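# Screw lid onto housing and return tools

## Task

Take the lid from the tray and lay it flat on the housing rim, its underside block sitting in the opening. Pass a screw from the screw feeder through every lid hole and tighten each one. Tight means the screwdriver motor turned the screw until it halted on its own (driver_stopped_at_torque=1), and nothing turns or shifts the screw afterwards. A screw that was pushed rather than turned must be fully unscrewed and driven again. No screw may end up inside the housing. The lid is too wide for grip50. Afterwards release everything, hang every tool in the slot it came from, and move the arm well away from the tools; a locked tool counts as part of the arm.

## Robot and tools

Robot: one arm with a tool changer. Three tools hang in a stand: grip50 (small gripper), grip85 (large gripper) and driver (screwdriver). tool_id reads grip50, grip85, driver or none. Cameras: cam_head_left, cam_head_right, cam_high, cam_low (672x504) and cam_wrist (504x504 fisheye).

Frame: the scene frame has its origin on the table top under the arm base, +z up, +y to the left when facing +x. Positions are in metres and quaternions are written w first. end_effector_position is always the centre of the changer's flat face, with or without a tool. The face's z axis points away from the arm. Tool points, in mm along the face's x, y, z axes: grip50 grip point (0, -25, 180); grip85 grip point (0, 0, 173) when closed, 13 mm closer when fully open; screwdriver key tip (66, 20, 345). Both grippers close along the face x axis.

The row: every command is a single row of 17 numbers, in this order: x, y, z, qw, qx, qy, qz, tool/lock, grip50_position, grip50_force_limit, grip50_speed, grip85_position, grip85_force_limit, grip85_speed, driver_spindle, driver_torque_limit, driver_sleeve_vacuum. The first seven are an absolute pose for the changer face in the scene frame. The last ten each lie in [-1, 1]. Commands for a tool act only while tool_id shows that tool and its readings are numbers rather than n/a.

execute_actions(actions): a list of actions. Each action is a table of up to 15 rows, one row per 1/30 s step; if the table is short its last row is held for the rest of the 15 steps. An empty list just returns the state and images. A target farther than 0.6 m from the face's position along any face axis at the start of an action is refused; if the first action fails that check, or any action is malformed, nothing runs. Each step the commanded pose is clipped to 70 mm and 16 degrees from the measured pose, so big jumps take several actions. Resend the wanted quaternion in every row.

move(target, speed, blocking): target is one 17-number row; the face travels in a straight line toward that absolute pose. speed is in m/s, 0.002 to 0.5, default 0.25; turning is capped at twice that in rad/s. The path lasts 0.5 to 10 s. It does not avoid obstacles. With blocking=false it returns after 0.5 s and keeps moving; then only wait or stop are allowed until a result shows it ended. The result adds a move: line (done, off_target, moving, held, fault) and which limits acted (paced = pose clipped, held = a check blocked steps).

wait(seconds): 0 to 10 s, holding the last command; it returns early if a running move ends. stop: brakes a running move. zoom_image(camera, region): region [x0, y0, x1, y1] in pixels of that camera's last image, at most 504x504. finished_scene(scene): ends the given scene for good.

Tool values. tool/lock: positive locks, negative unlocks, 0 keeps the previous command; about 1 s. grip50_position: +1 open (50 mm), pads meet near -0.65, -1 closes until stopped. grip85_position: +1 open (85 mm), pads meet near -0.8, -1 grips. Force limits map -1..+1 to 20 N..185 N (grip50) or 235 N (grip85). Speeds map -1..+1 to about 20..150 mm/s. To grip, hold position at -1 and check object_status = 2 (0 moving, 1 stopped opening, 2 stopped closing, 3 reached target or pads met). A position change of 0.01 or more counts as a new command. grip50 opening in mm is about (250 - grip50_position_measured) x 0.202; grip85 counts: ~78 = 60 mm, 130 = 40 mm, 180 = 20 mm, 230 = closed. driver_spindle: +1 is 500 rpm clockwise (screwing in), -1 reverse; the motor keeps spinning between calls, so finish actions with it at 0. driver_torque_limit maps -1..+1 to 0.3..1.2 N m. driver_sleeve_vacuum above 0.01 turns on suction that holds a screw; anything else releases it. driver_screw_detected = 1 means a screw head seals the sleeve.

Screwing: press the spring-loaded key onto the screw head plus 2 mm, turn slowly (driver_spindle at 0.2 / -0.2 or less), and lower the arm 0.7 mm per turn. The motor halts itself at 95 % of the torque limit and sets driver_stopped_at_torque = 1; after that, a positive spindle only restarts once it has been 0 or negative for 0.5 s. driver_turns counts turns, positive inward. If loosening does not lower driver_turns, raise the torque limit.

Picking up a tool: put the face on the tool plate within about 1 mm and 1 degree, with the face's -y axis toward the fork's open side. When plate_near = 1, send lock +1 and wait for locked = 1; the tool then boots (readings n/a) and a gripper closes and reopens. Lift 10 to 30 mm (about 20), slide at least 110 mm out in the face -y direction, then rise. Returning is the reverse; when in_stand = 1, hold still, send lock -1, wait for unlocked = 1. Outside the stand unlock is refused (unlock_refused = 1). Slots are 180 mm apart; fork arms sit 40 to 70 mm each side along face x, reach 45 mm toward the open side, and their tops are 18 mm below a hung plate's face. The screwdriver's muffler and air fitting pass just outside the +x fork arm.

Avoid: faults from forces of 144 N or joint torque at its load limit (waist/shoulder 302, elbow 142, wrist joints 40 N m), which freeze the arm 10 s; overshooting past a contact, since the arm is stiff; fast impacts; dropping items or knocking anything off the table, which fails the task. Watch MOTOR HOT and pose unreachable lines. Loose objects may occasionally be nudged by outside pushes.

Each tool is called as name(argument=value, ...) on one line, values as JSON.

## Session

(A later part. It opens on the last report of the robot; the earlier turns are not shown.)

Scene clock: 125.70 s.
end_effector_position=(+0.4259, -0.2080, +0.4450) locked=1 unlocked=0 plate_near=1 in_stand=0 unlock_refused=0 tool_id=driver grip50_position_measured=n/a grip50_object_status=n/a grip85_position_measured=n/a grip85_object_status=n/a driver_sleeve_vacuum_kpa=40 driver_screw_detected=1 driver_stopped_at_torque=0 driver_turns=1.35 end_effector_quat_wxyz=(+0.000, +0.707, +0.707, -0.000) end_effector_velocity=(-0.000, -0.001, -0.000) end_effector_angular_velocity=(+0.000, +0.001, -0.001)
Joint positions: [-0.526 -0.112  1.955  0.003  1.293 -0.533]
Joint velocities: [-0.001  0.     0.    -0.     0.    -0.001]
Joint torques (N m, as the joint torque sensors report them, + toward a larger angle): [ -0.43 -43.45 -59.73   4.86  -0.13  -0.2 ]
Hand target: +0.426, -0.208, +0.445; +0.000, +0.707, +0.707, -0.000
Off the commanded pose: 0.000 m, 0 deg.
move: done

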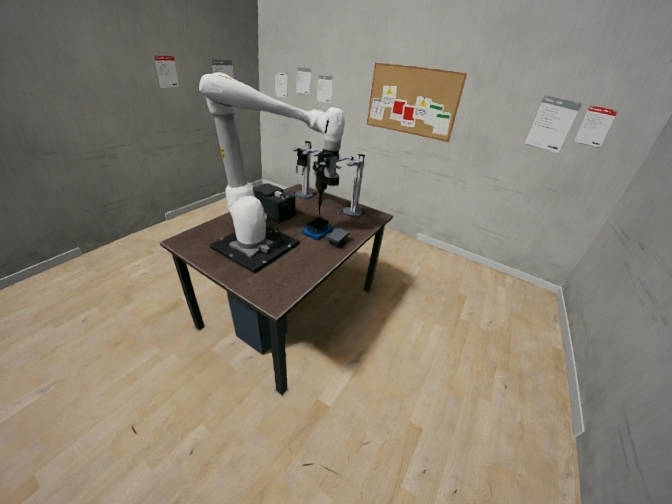

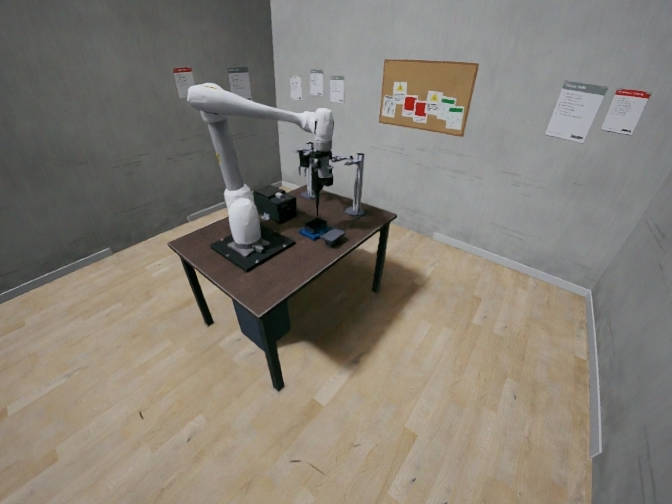

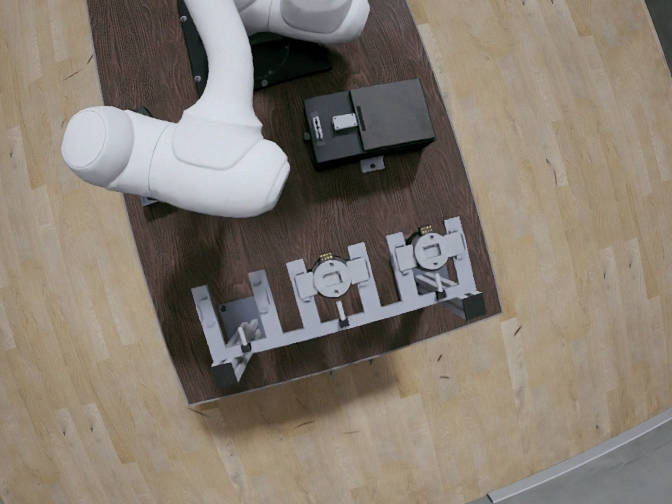

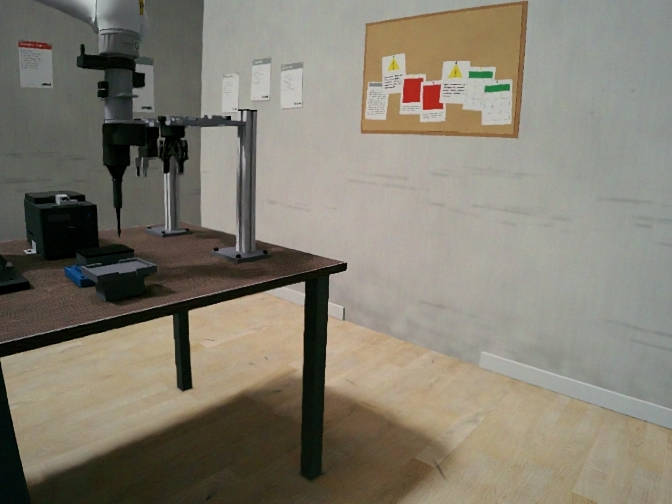

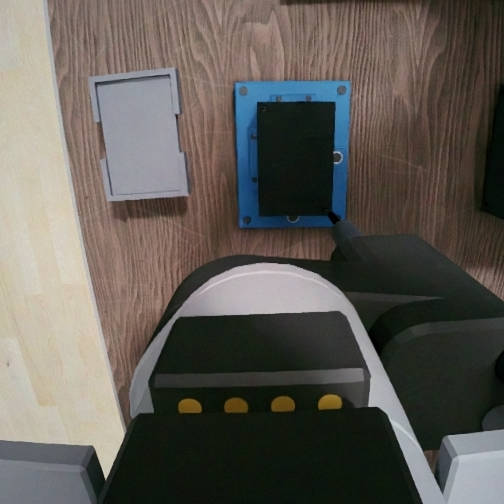

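move(target=[0.4271,-0.2081,0.432,0,0.7071,0.7071,0,0,1,0,0,1,-0.5,0,0,0,1], speed=0.04)

zoom_image(camera="cam_wrist", region=[305,180,355,230])

zoom_image(camera="cam_low", region=[100,220,140,260])

Scene clock: 126.67 s.
end_effector_position=(+0.4271, -0.2081, +0.4320) locked=1 unlocked=0 plate_near=1 in_stand=0 unlock_refused=0 tool_id=driver grip50_position_measured=n/a grip50_object_status=n/a grip85_position_measured=n/a grip85_object_status=n/a driver_sleeve_vacuum_kpa=40 driver_screw_detected=1 driver_stopped_at_torque=0 driver_turns=1.35 end_effector_quat_wxyz=(+0.000, +0.707, +0.707, +0.000) end_effector_velocity=(+0.000, +0.000, -0.000) end_effector_angular_velocity=(+0.001, -0.000, -0.001)
Joint positions: [-0.525 -0.103  1.972  0.004  1.267 -0.532]
Joint velocities: [-0.     0.     0.001  0.001 -0.001 -0.   ]
Joint torques (N m, as the joint torque sensors report them, + toward a larger angle): [ -0.45 -44.29 -59.67   4.96  -0.11  -0.19]
Hand target: +0.427, -0.208, +0.432; -0.000, +0.707, +0.707, +0.000
Off the commanded pose: 0.000 m, 0 deg.
move: done

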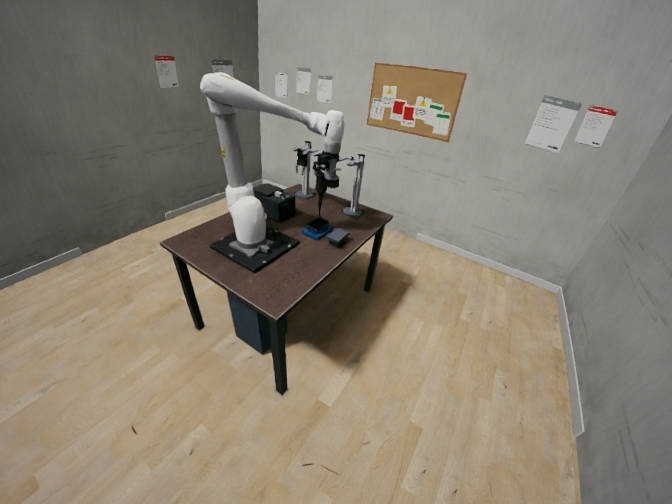

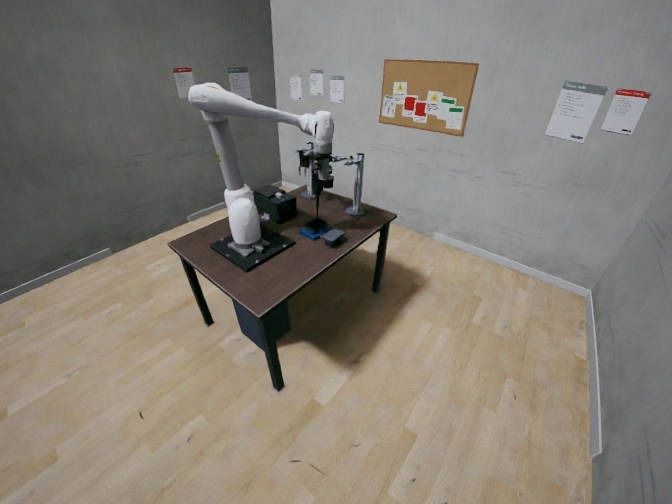

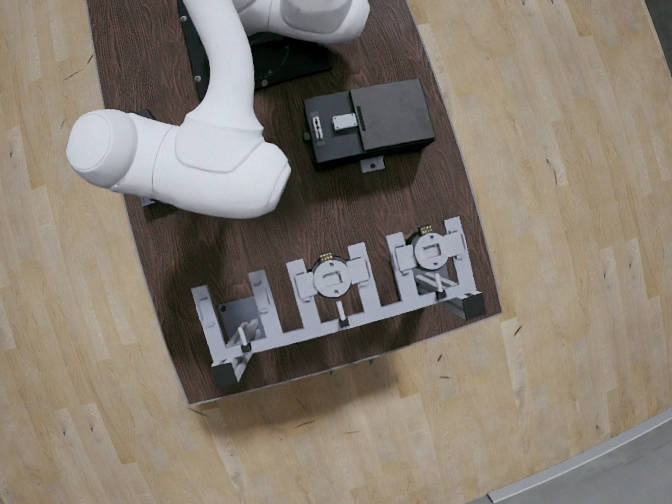

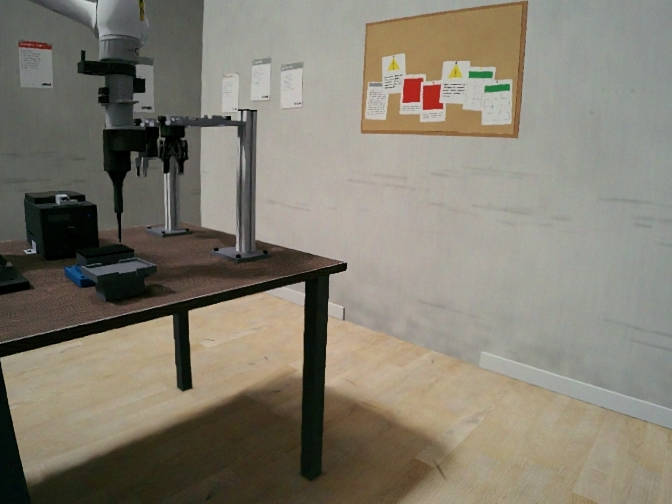

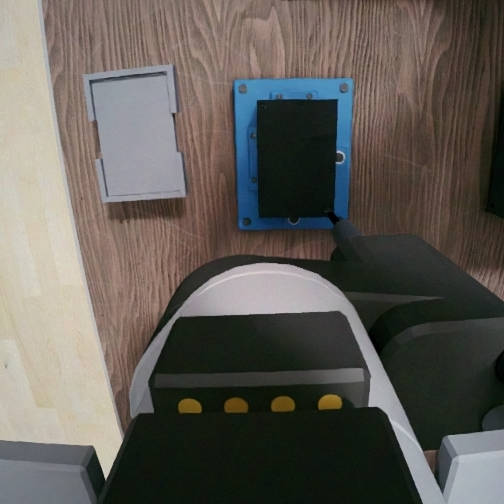

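Region (305, 180, 355, 230) of cam_wrist's 504x504 image, scaled by 10.080, with more detail than that image has.

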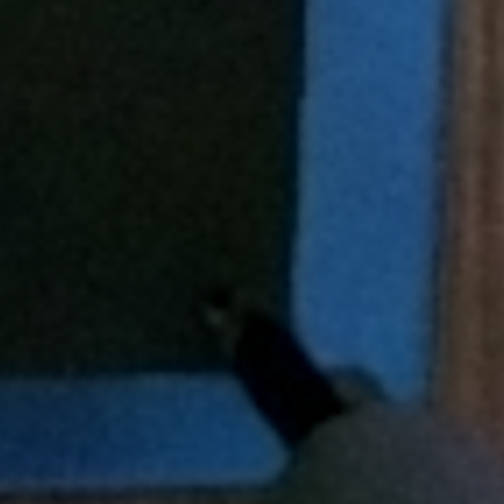

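Region (100, 220, 140, 260) of cam_low's 672x504 image, scaled by 12.600, with more detail than that image has.

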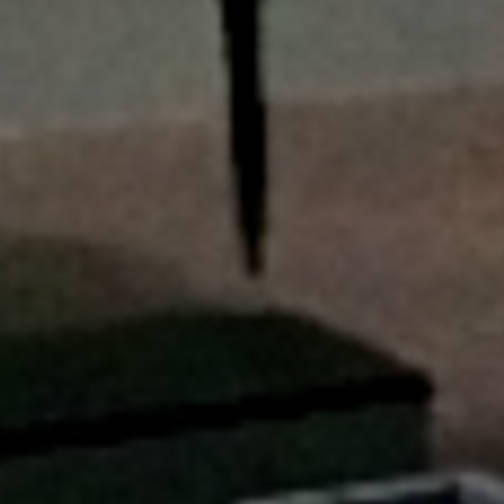

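move(target=[0.4273,-0.2079,0.4245,0,0.7071,0.7071,0,0,1,0,0,1,-0.5,0,0,0,1], speed=0.02)

zoom_image(camera="cam_wrist", region=[305,180,355,230])

zoom_image(camera="cam_low", region=[100,220,140,260])

Scene clock: 127.97 s.
end_effector_position=(+0.4273, -0.2079, +0.4245) locked=1 unlocked=0 plate_near=1 in_stand=0 unlock_refused=0 tool_id=driver grip50_position_measured=n/a grip50_object_status=n/a grip85_position_measured=n/a grip85_object_status=n/a driver_sleeve_vacuum_kpa=40 driver_screw_detected=1 driver_stopped_at_torque=0 driver_turns=1.35 end_effector_quat_wxyz=(+0.000, +0.707, +0.707, +0.000) end_effector_velocity=(+0.000, +0.000, -0.000) end_effector_angular_velocity=(+0.000, -0.000, -0.001)
Joint positions: [-0.524 -0.099  1.982  0.004  1.253 -0.531]
Joint velocities: [ 0.     0.     0.     0.    -0.     0.001]
Joint torques (N m, as the joint torque sensors report them, + toward a larger angle): [ -0.28 -44.13 -58.21   5.    -0.15  -0.04]
Hand target: +0.427, -0.208, +0.424; -0.000, +0.707, +0.707, +0.000
Off the commanded pose: 0.000 m, 0 deg.
move: done

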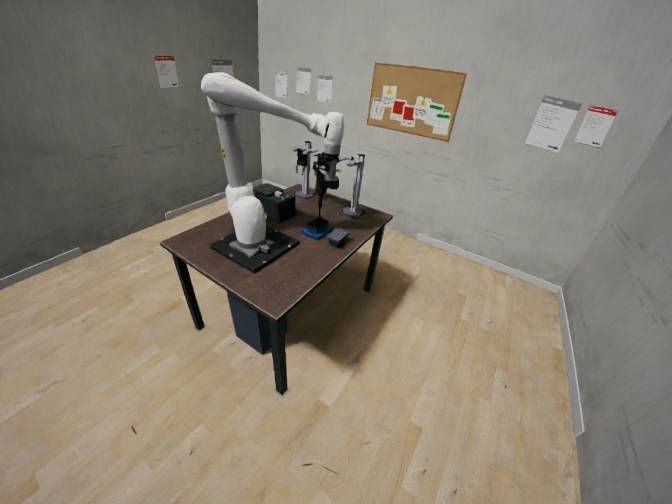

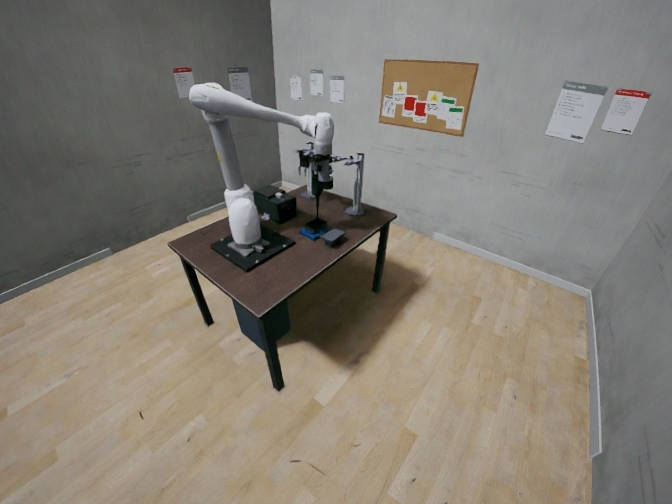

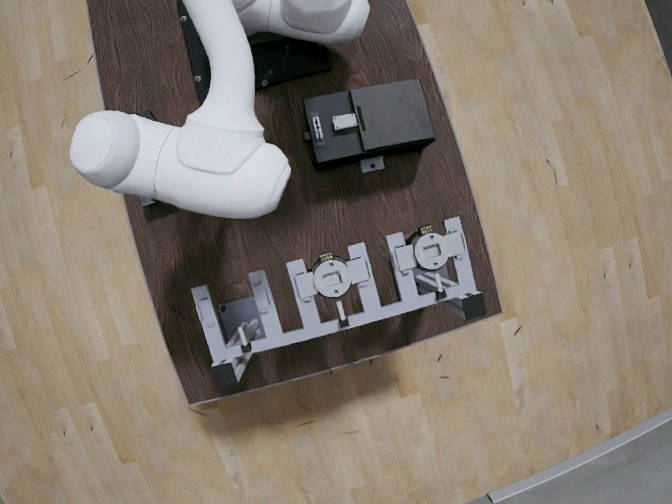

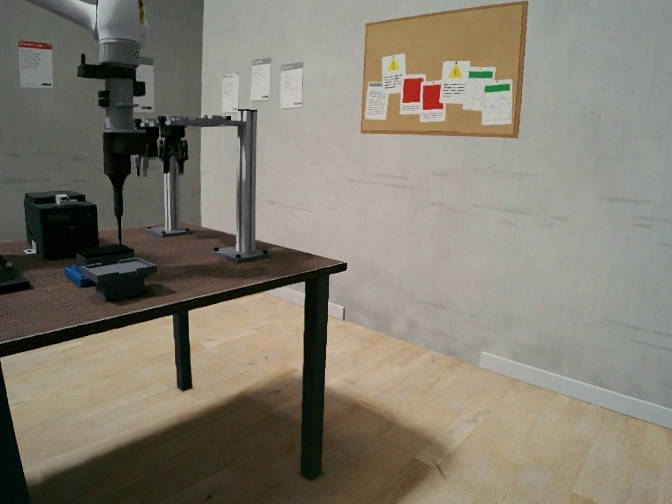

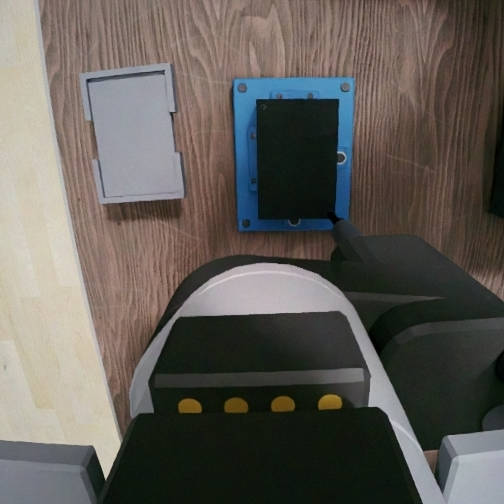

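Region (305, 180, 355, 230) of cam_wrist's 504x504 image, scaled by 10.080, with more detail than that image has.

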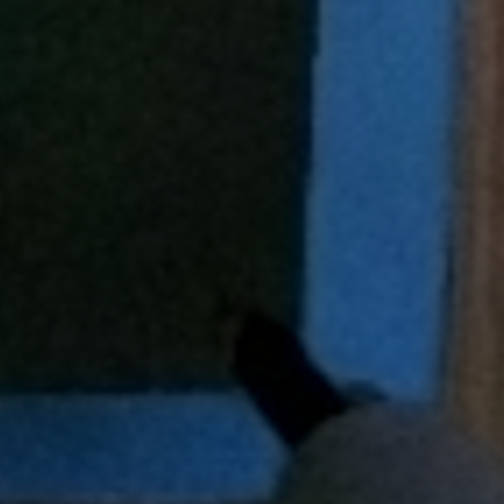

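Region (100, 220, 140, 260) of cam_low's 672x504 image, scaled by 12.600, with more detail than that image has.

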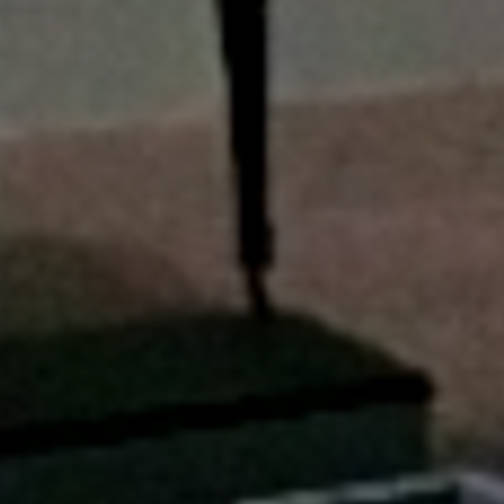

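move(target=[0.4277,-0.2076,0.422,0,0.7071,0.7071,0,0,1,0,0,1,-0.5,0,0,0,1], speed=0.008)

zoom_image(camera="cam_wrist", region=[305,180,355,230])

zoom_image(camera="cam_low", region=[100,220,140,260])

Scene clock: 128.83 s.
end_effector_position=(+0.4277, -0.2076, +0.4220) locked=1 unlocked=0 plate_near=1 in_stand=0 unlock_refused=0 tool_id=driver grip50_position_measured=n/a grip50_object_status=n/a grip85_position_measured=n/a grip85_object_status=n/a driver_sleeve_vacuum_kpa=36 driver_screw_detected=1 driver_stopped_at_torque=0 driver_turns=1.35 end_effector_quat_wxyz=(-0.000, +0.707, +0.707, +0.000) end_effector_velocity=(+0.000, -0.000, -0.000) end_effector_angular_velocity=(-0.000, -0.000, -0.000)
Joint positions: [-0.523 -0.098  1.986  0.004  1.248 -0.53 ]
Joint velocities: [ 0.     0.    -0.    -0.    -0.001  0.   ]
Joint torques (N m, as the joint torque sensors report them, + toward a larger angle): [ -2.01 -45.39 -57.66   4.99   0.1    0.02]
Hand target: +0.428, -0.208, +0.422; -0.000, +0.707, +0.707, +0.000
Off the commanded pose: 0.000 m, 0 deg.
move: done

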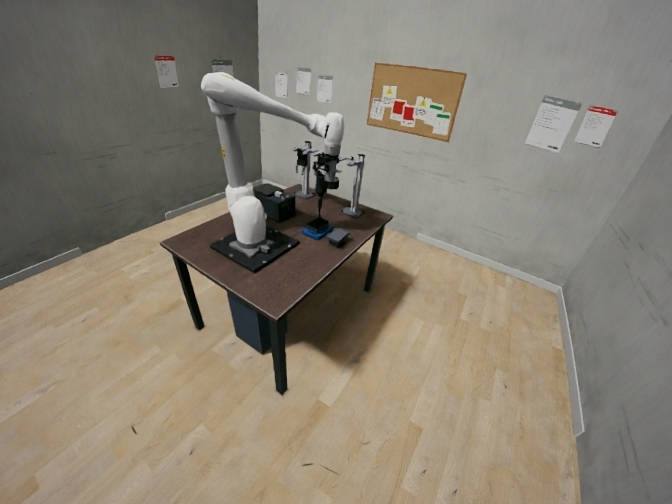

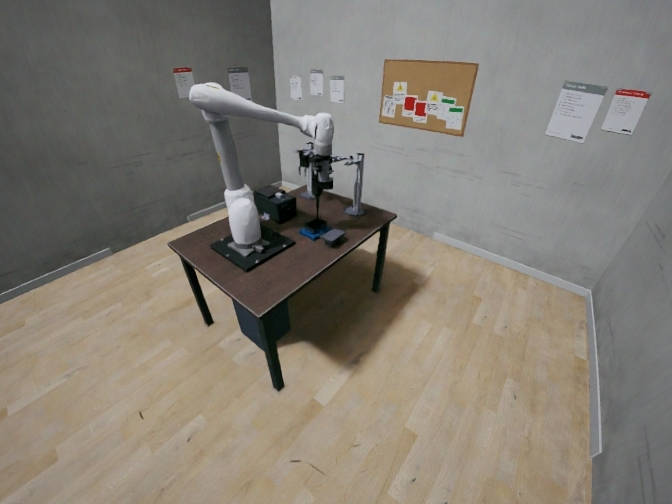

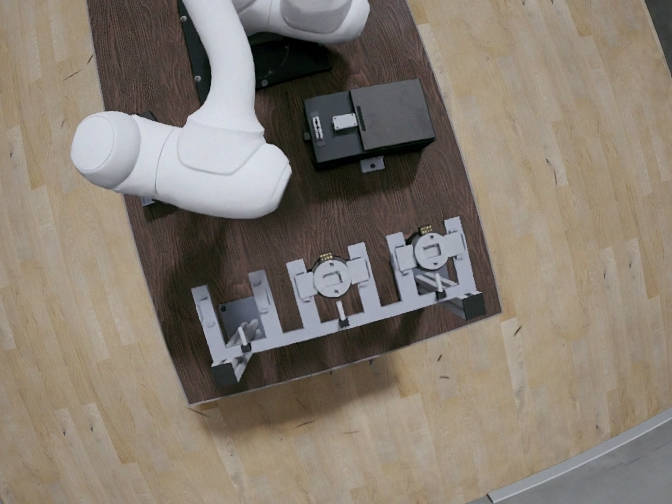

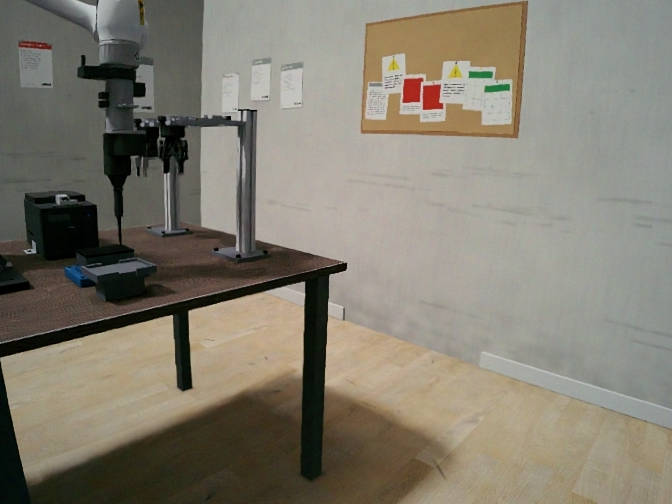

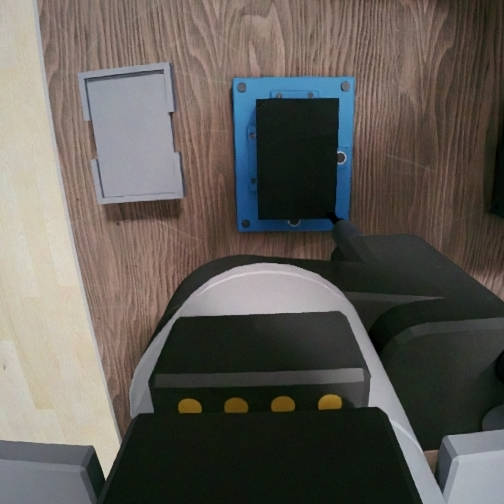

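Region (305, 180, 355, 230) of cam_wrist's 504x504 image, scaled by 10.080, with more detail than that image has.

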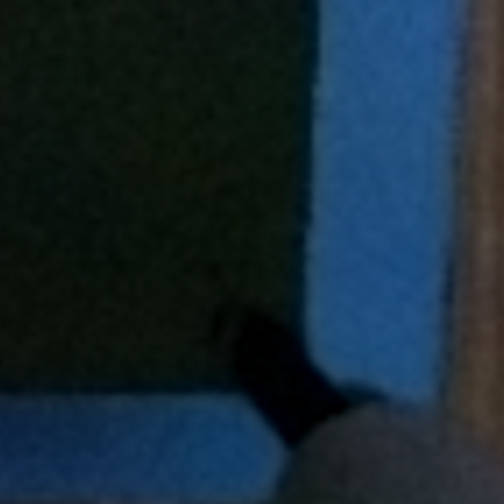

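Region (100, 220, 140, 260) of cam_low's 672x504 image, scaled by 12.600, with more detail than that image has.

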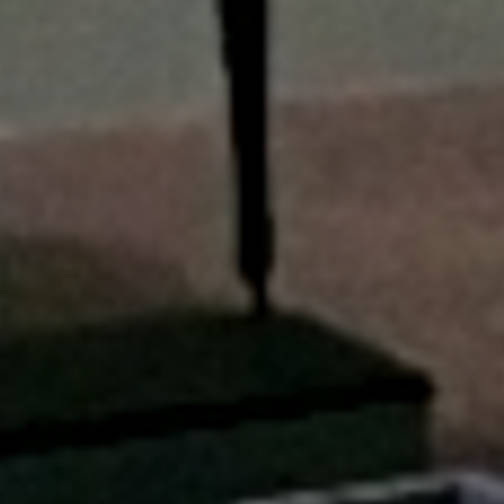

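execute_actions(actions=[[[0.4279,-0.2076,0.422,0,0.7071,0.7071,0,0,1,0,0,1,-0.5,0,0,0,1],[0.4279,-0.2076,0.422,0,0.7071,0.7071,0,0,1,0,0,1,-0.5,0,0,0,1],[0.4281,-0.2076,0.422,0,0.7071,0.7071,0,0,1,0,0,1,-0.5,0,0,0,1]]])

Scene clock: 129.47 s.
end_effector_position=(+0.4280, -0.2076, +0.4219) locked=1 unlocked=0 plate_near=1 in_stand=0 unlock_refused=0 tool_id=driver grip50_position_measured=n/a grip50_object_status=n/a grip85_position_measured=n/a grip85_object_status=n/a driver_sleeve_vacuum_kpa=34 driver_screw_detected=1 driver_stopped_at_torque=0 driver_turns=1.35 end_effector_quat_wxyz=(-0.000, +0.707, +0.707, -0.000) end_effector_velocity=(+0.000, -0.000, +0.001) end_effector_angular_velocity=(-0.002, -0.001, +0.001)
Joint positions: [-0.522 -0.097  1.985  0.004  1.248 -0.53 ]
Joint velocities: [-0.    -0.    -0.002 -0.001  0.    -0.001]
Joint torques (N m, as the joint torque sensors report them, + toward a larger angle): [ -0.58 -43.88 -58.04   5.03  -0.08   0.12]
Hand target: +0.428, -0.208, +0.422; +0.000, +0.707, +0.707, +0.000
Off the commanded pose: 0.000 m, 0 deg.
Step readings (end_effector_position):
0: (+0.4277, -0.2076, +0.4220)
1: (+0.4277, -0.2076, +0.4220)
2: (+0.4278, -0.2076, +0.4219)
4: (+0.4279, -0.2075, +0.4218)
8: (+0.4279, -0.2075, +0.4217)
15: end_effector_position above

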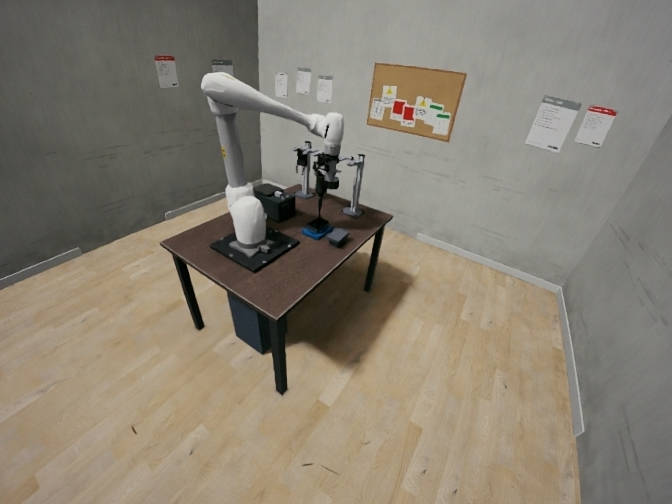

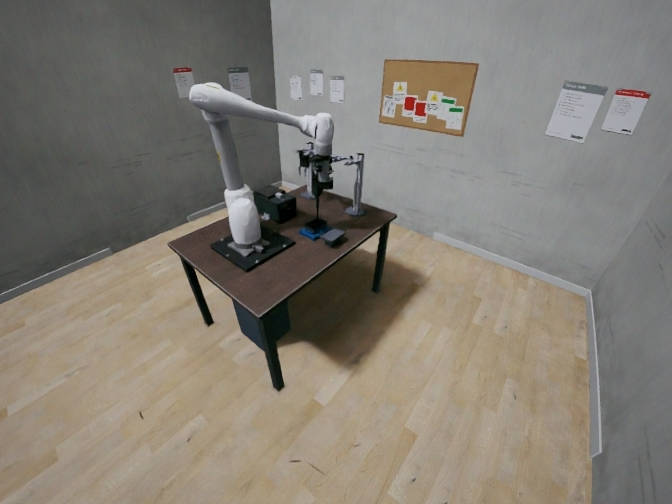

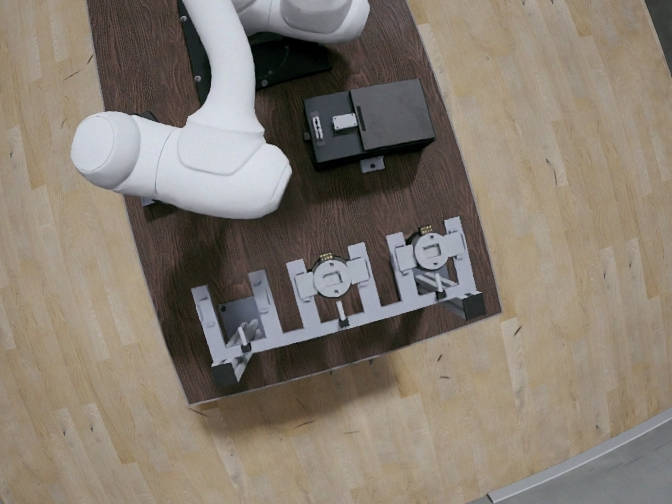

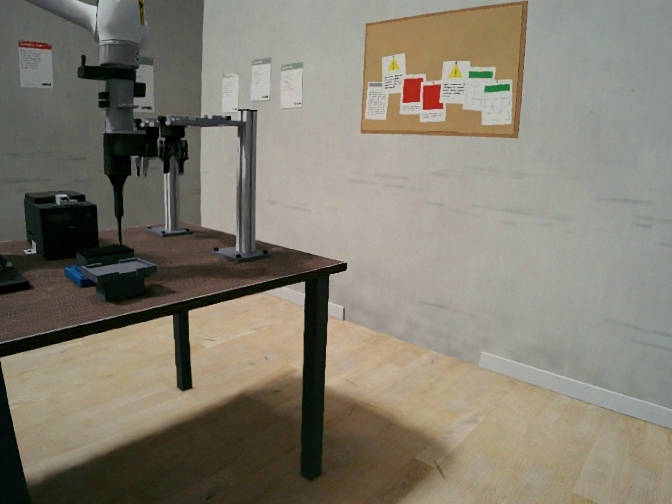

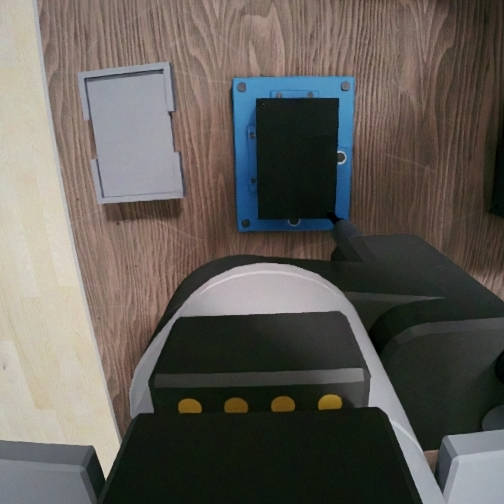

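Worse; go back toward the feeder-calibrated estimate.

execute_actions(actions=[[[0.4279,-0.2077,0.422,0,0.7071,0.7071,0,0,1,0,0,1,-0.5,0,0,0,1],[0.4277,-0.2078,0.422,0,0.7071,0.7071,0,0,1,0,0,1,-0.5,0,0,0,1],[0.4275,-0.2079,0.422,0,0.7071,0.7071,0,0,1,0,0,1,-0.5,0,0,0,1],[0.4273,-0.2080,0.422,0,0.7071,0.7071,0,0,1,0,0,1,-0.5,0,0,0,1]]])

Scene clock: 130.10 s.
end_effector_position=(+0.4274, -0.2081, +0.4220) locked=1 unlocked=0 plate_near=1 in_stand=0 unlock_refused=0 tool_id=driver grip50_position_measured=n/a grip50_object_status=n/a grip85_position_measured=n/a grip85_object_status=n/a driver_sleeve_vacuum_kpa=40 driver_screw_detected=1 driver_stopped_at_torque=0 driver_turns=1.35 end_effector_quat_wxyz=(+0.000, +0.707, +0.707, -0.000) end_effector_velocity=(-0.000, +0.000, +0.000) end_effector_angular_velocity=(-0.000, -0.001, -0.001)
Joint positions: [-0.524 -0.098  1.986  0.004  1.248 -0.531]
Joint velocities: [ 0.    -0.001  0.001  0.    -0.001  0.001]
Joint torques (N m, as the joint torque sensors report them, + toward a larger angle): [ -1.41 -44.23 -58.02   4.76  -0.18  -0.06]
Hand target: +0.427, -0.208, +0.422; -0.000, +0.707, +0.707, -0.000
Off the commanded pose: 0.000 m, 0 deg.
Step readings (end_effector_position):
0: (+0.4281, -0.2076, +0.4220)
1: (+0.4281, -0.2076, +0.4220)
2: (+0.4281, -0.2076, +0.4220)
4: (+0.4280, -0.2078, +0.4220)
8: (+0.4277, -0.2082, +0.4221)
15: end_effector_position above

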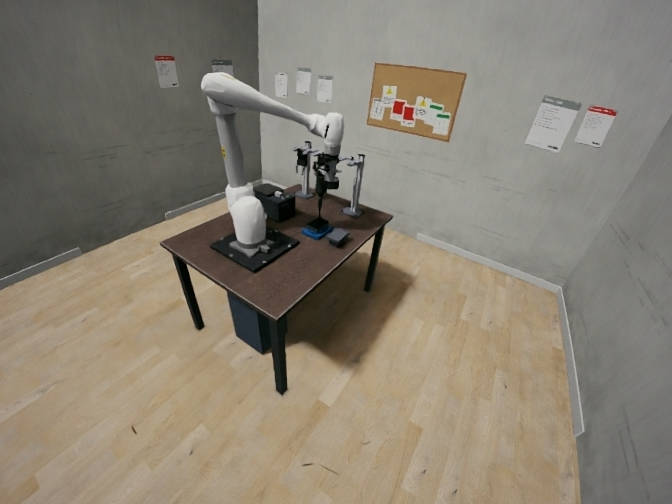

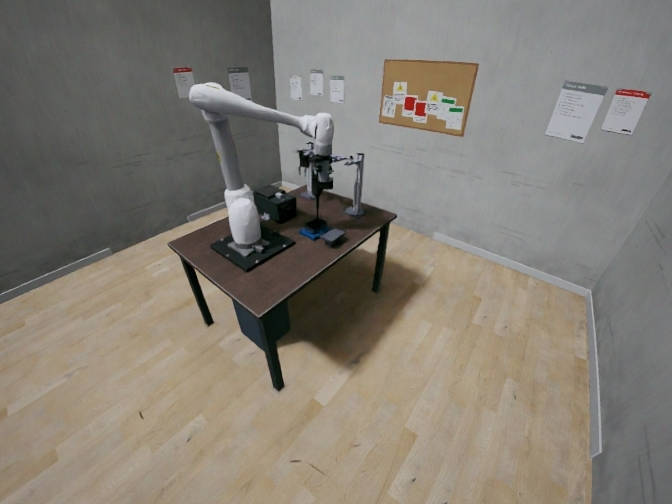

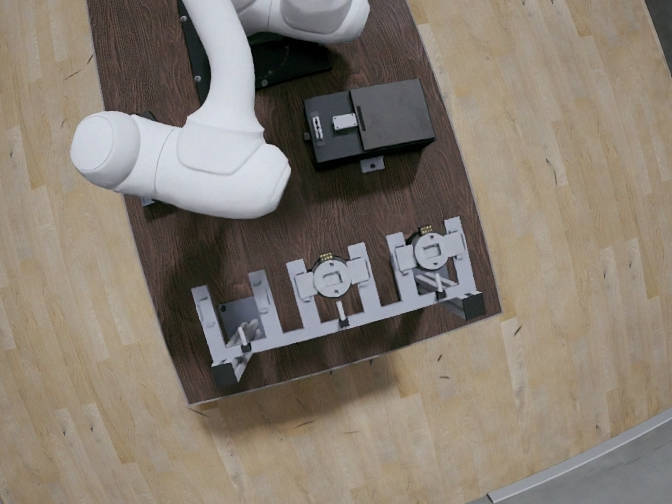

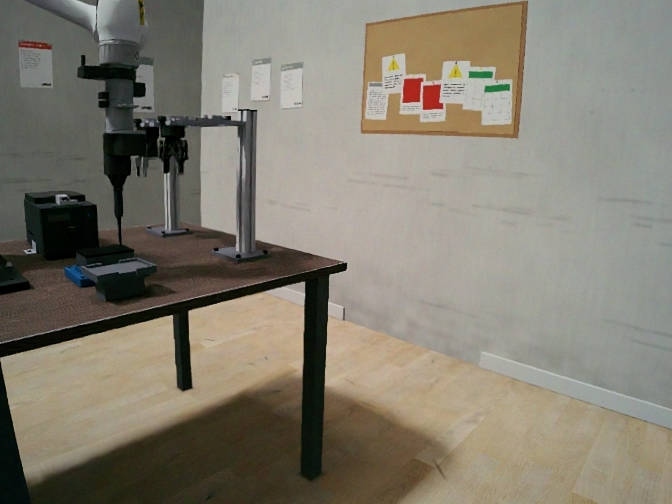

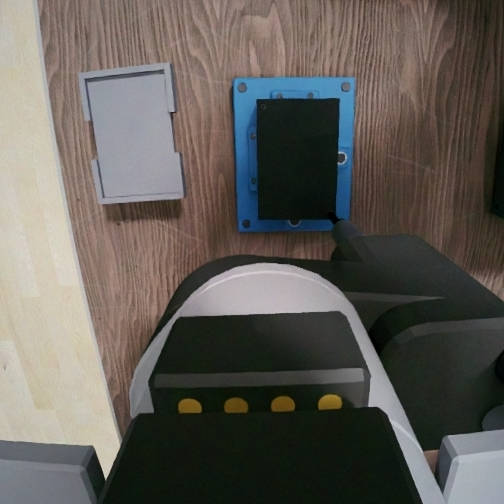

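move(target=[0.4273,-0.2082,0.4195,0,0.7071,0.7071,0,0,1,0,0,1,-0.5,0,0,0,1], speed=0.008)

zoom_image(camera="cam_low", region=[100,220,140,260])

Scene clock: 130.93 s.
end_effector_position=(+0.4273, -0.2082, +0.4196) locked=1 unlocked=0 plate_near=1 in_stand=0 unlock_refused=0 tool_id=driver grip50_position_measured=n/a grip50_object_status=n/a grip85_position_measured=n/a grip85_object_status=n/a driver_sleeve_vacuum_kpa=37 driver_screw_detected=1 driver_stopped_at_torque=0 driver_turns=1.35 end_effector_quat_wxyz=(+0.000, +0.707, +0.707, +0.000) end_effector_velocity=(+0.000, -0.000, -0.000) end_effector_angular_velocity=(+0.000, -0.001, +0.000)
Joint positions: [-0.524 -0.096  1.989  0.004  1.243 -0.532]
Joint velocities: [-0.     0.    -0.     0.001 -0.001 -0.001]
Joint torques (N m, as the joint torque sensors report them, + toward a larger angle): [ -1.52 -45.25 -58.13   4.79  -0.07  -0.12]
Hand target: +0.427, -0.208, +0.419; -0.000, +0.707, +0.707, +0.000
Off the commanded pose: 0.000 m, 0 deg.
move: done

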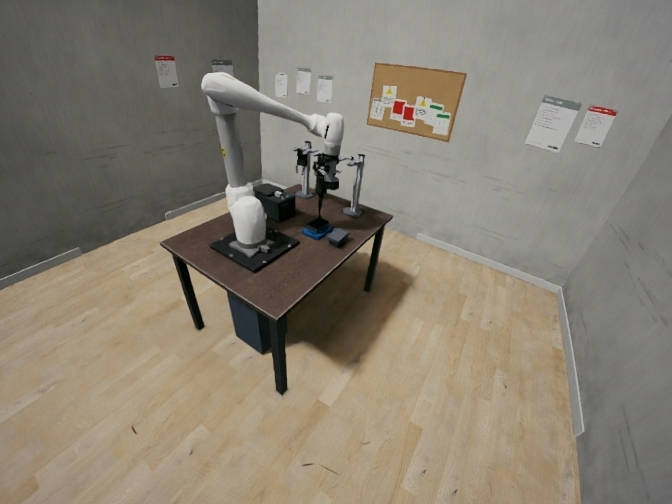

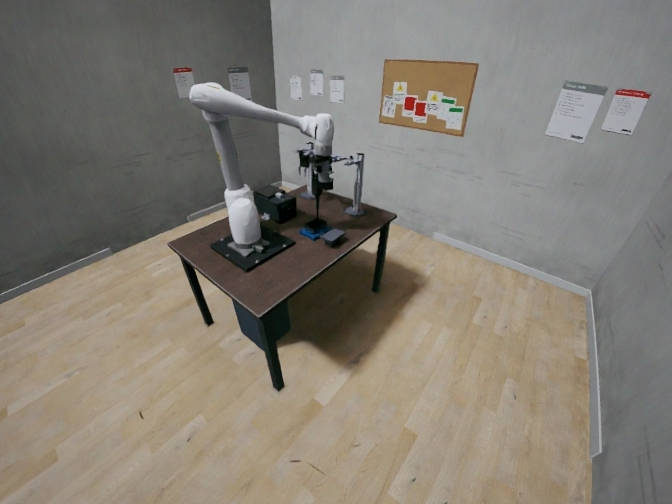

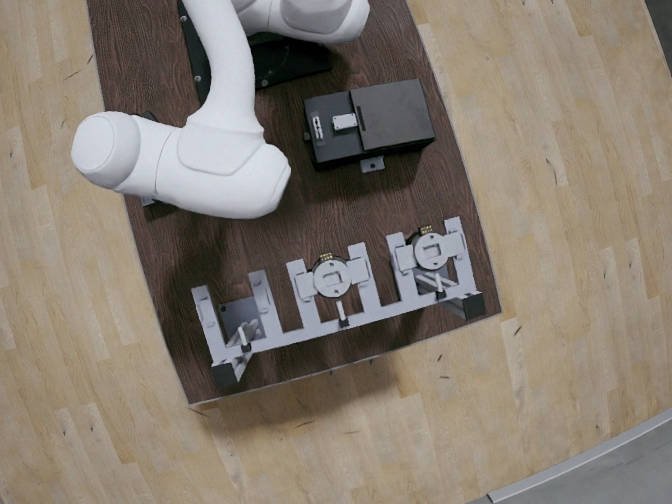

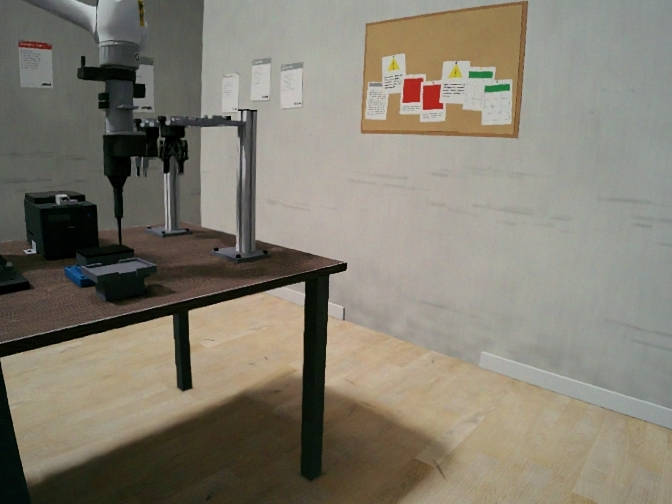

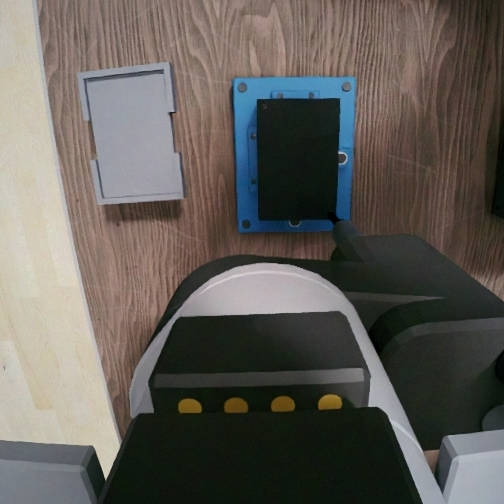

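Region (100, 220, 140, 260) of cam_low's 672x504 image, scaled by 12.600, with more detail than that image has.

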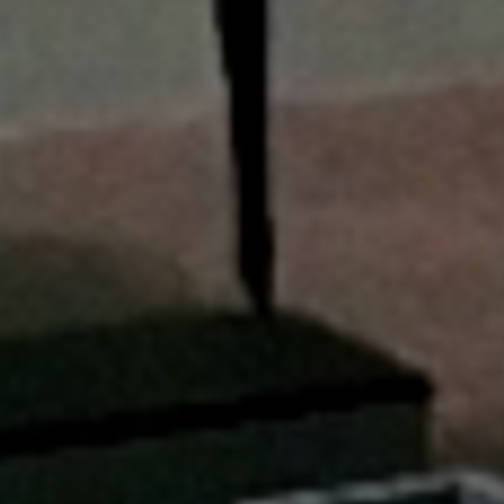

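execute_actions(actions=[[[0.4276,-0.2082,0.4196,0,0.7071,0.7071,0,0,1,0,0,1,-0.5,0,0,0,1]]])

Scene clock: 131.53 s.
end_effector_position=(+0.4275, -0.2082, +0.4195) locked=1 unlocked=0 plate_near=1 in_stand=0 unlock_refused=0 tool_id=driver grip50_position_measured=n/a grip50_object_status=n/a grip85_position_measured=n/a grip85_object_status=n/a driver_sleeve_vacuum_kpa=39 driver_screw_detected=1 driver_stopped_at_torque=0 driver_turns=1.35 end_effector_quat_wxyz=(-0.000, +0.707, +0.707, -0.000) end_effector_velocity=(+0.001, +0.000, +0.000) end_effector_angular_velocity=(+0.001, -0.001, +0.000)
Joint positions: [-0.524 -0.096  1.989  0.004  1.243 -0.531]
Joint velocities: [ 0.001  0.    -0.001  0.001  0.     0.   ]
Joint torques (N m, as the joint torque sensors report them, + toward a larger angle): [ -0.45 -44.52 -58.28   4.8   -0.09  -0.02]
Hand target: +0.428, -0.208, +0.420; +0.000, +0.707, +0.707, +0.000
Off the commanded pose: 0.000 m, 0 deg.
Step readings (end_effector_position):
0: (+0.4273, -0.2082, +0.4195)
1: (+0.4273, -0.2082, +0.4195)
2: (+0.4273, -0.2082, +0.4194)
4: (+0.4274, -0.2082, +0.4194)
8: (+0.4274, -0.2082, +0.4193)
15: end_effector_position above

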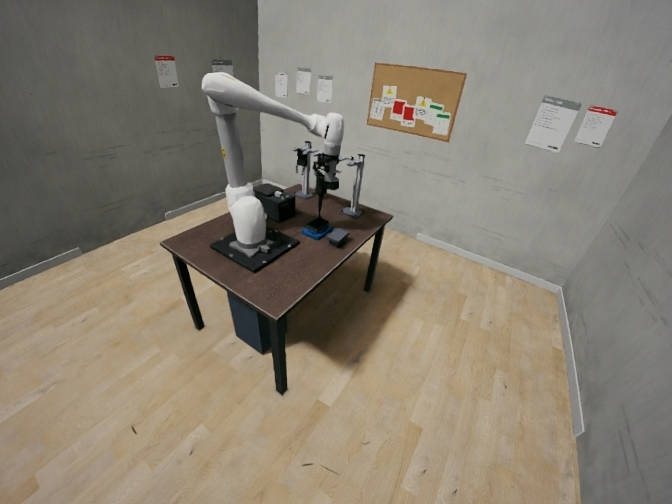

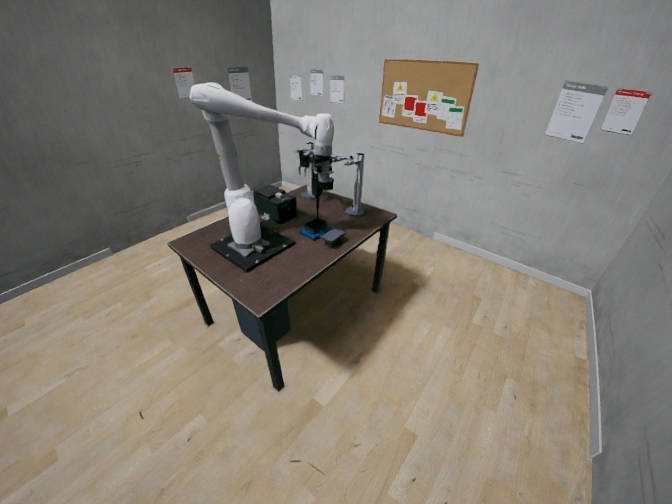

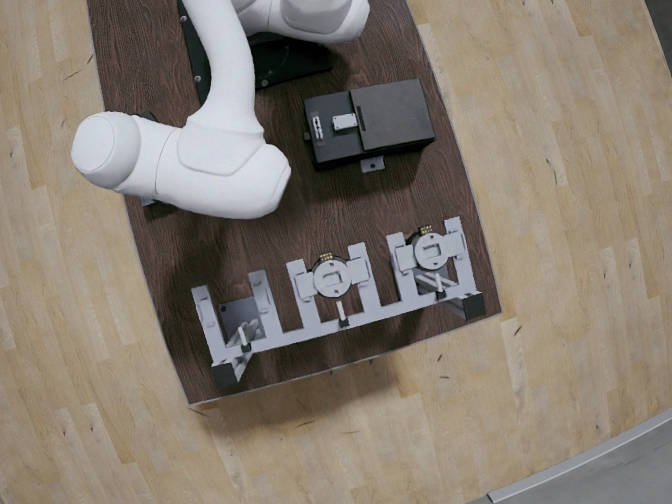

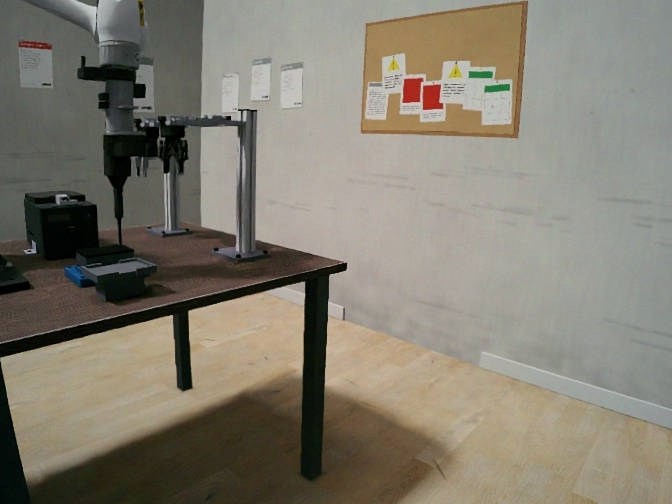

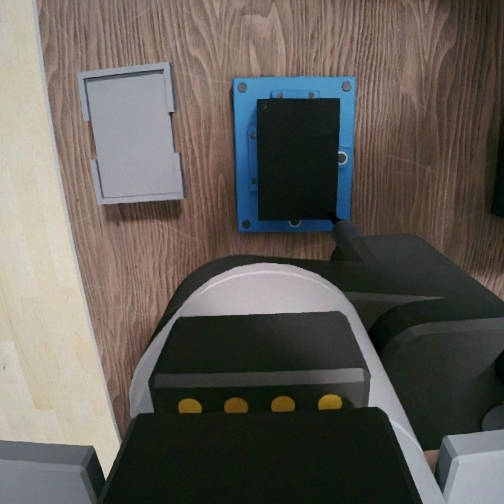

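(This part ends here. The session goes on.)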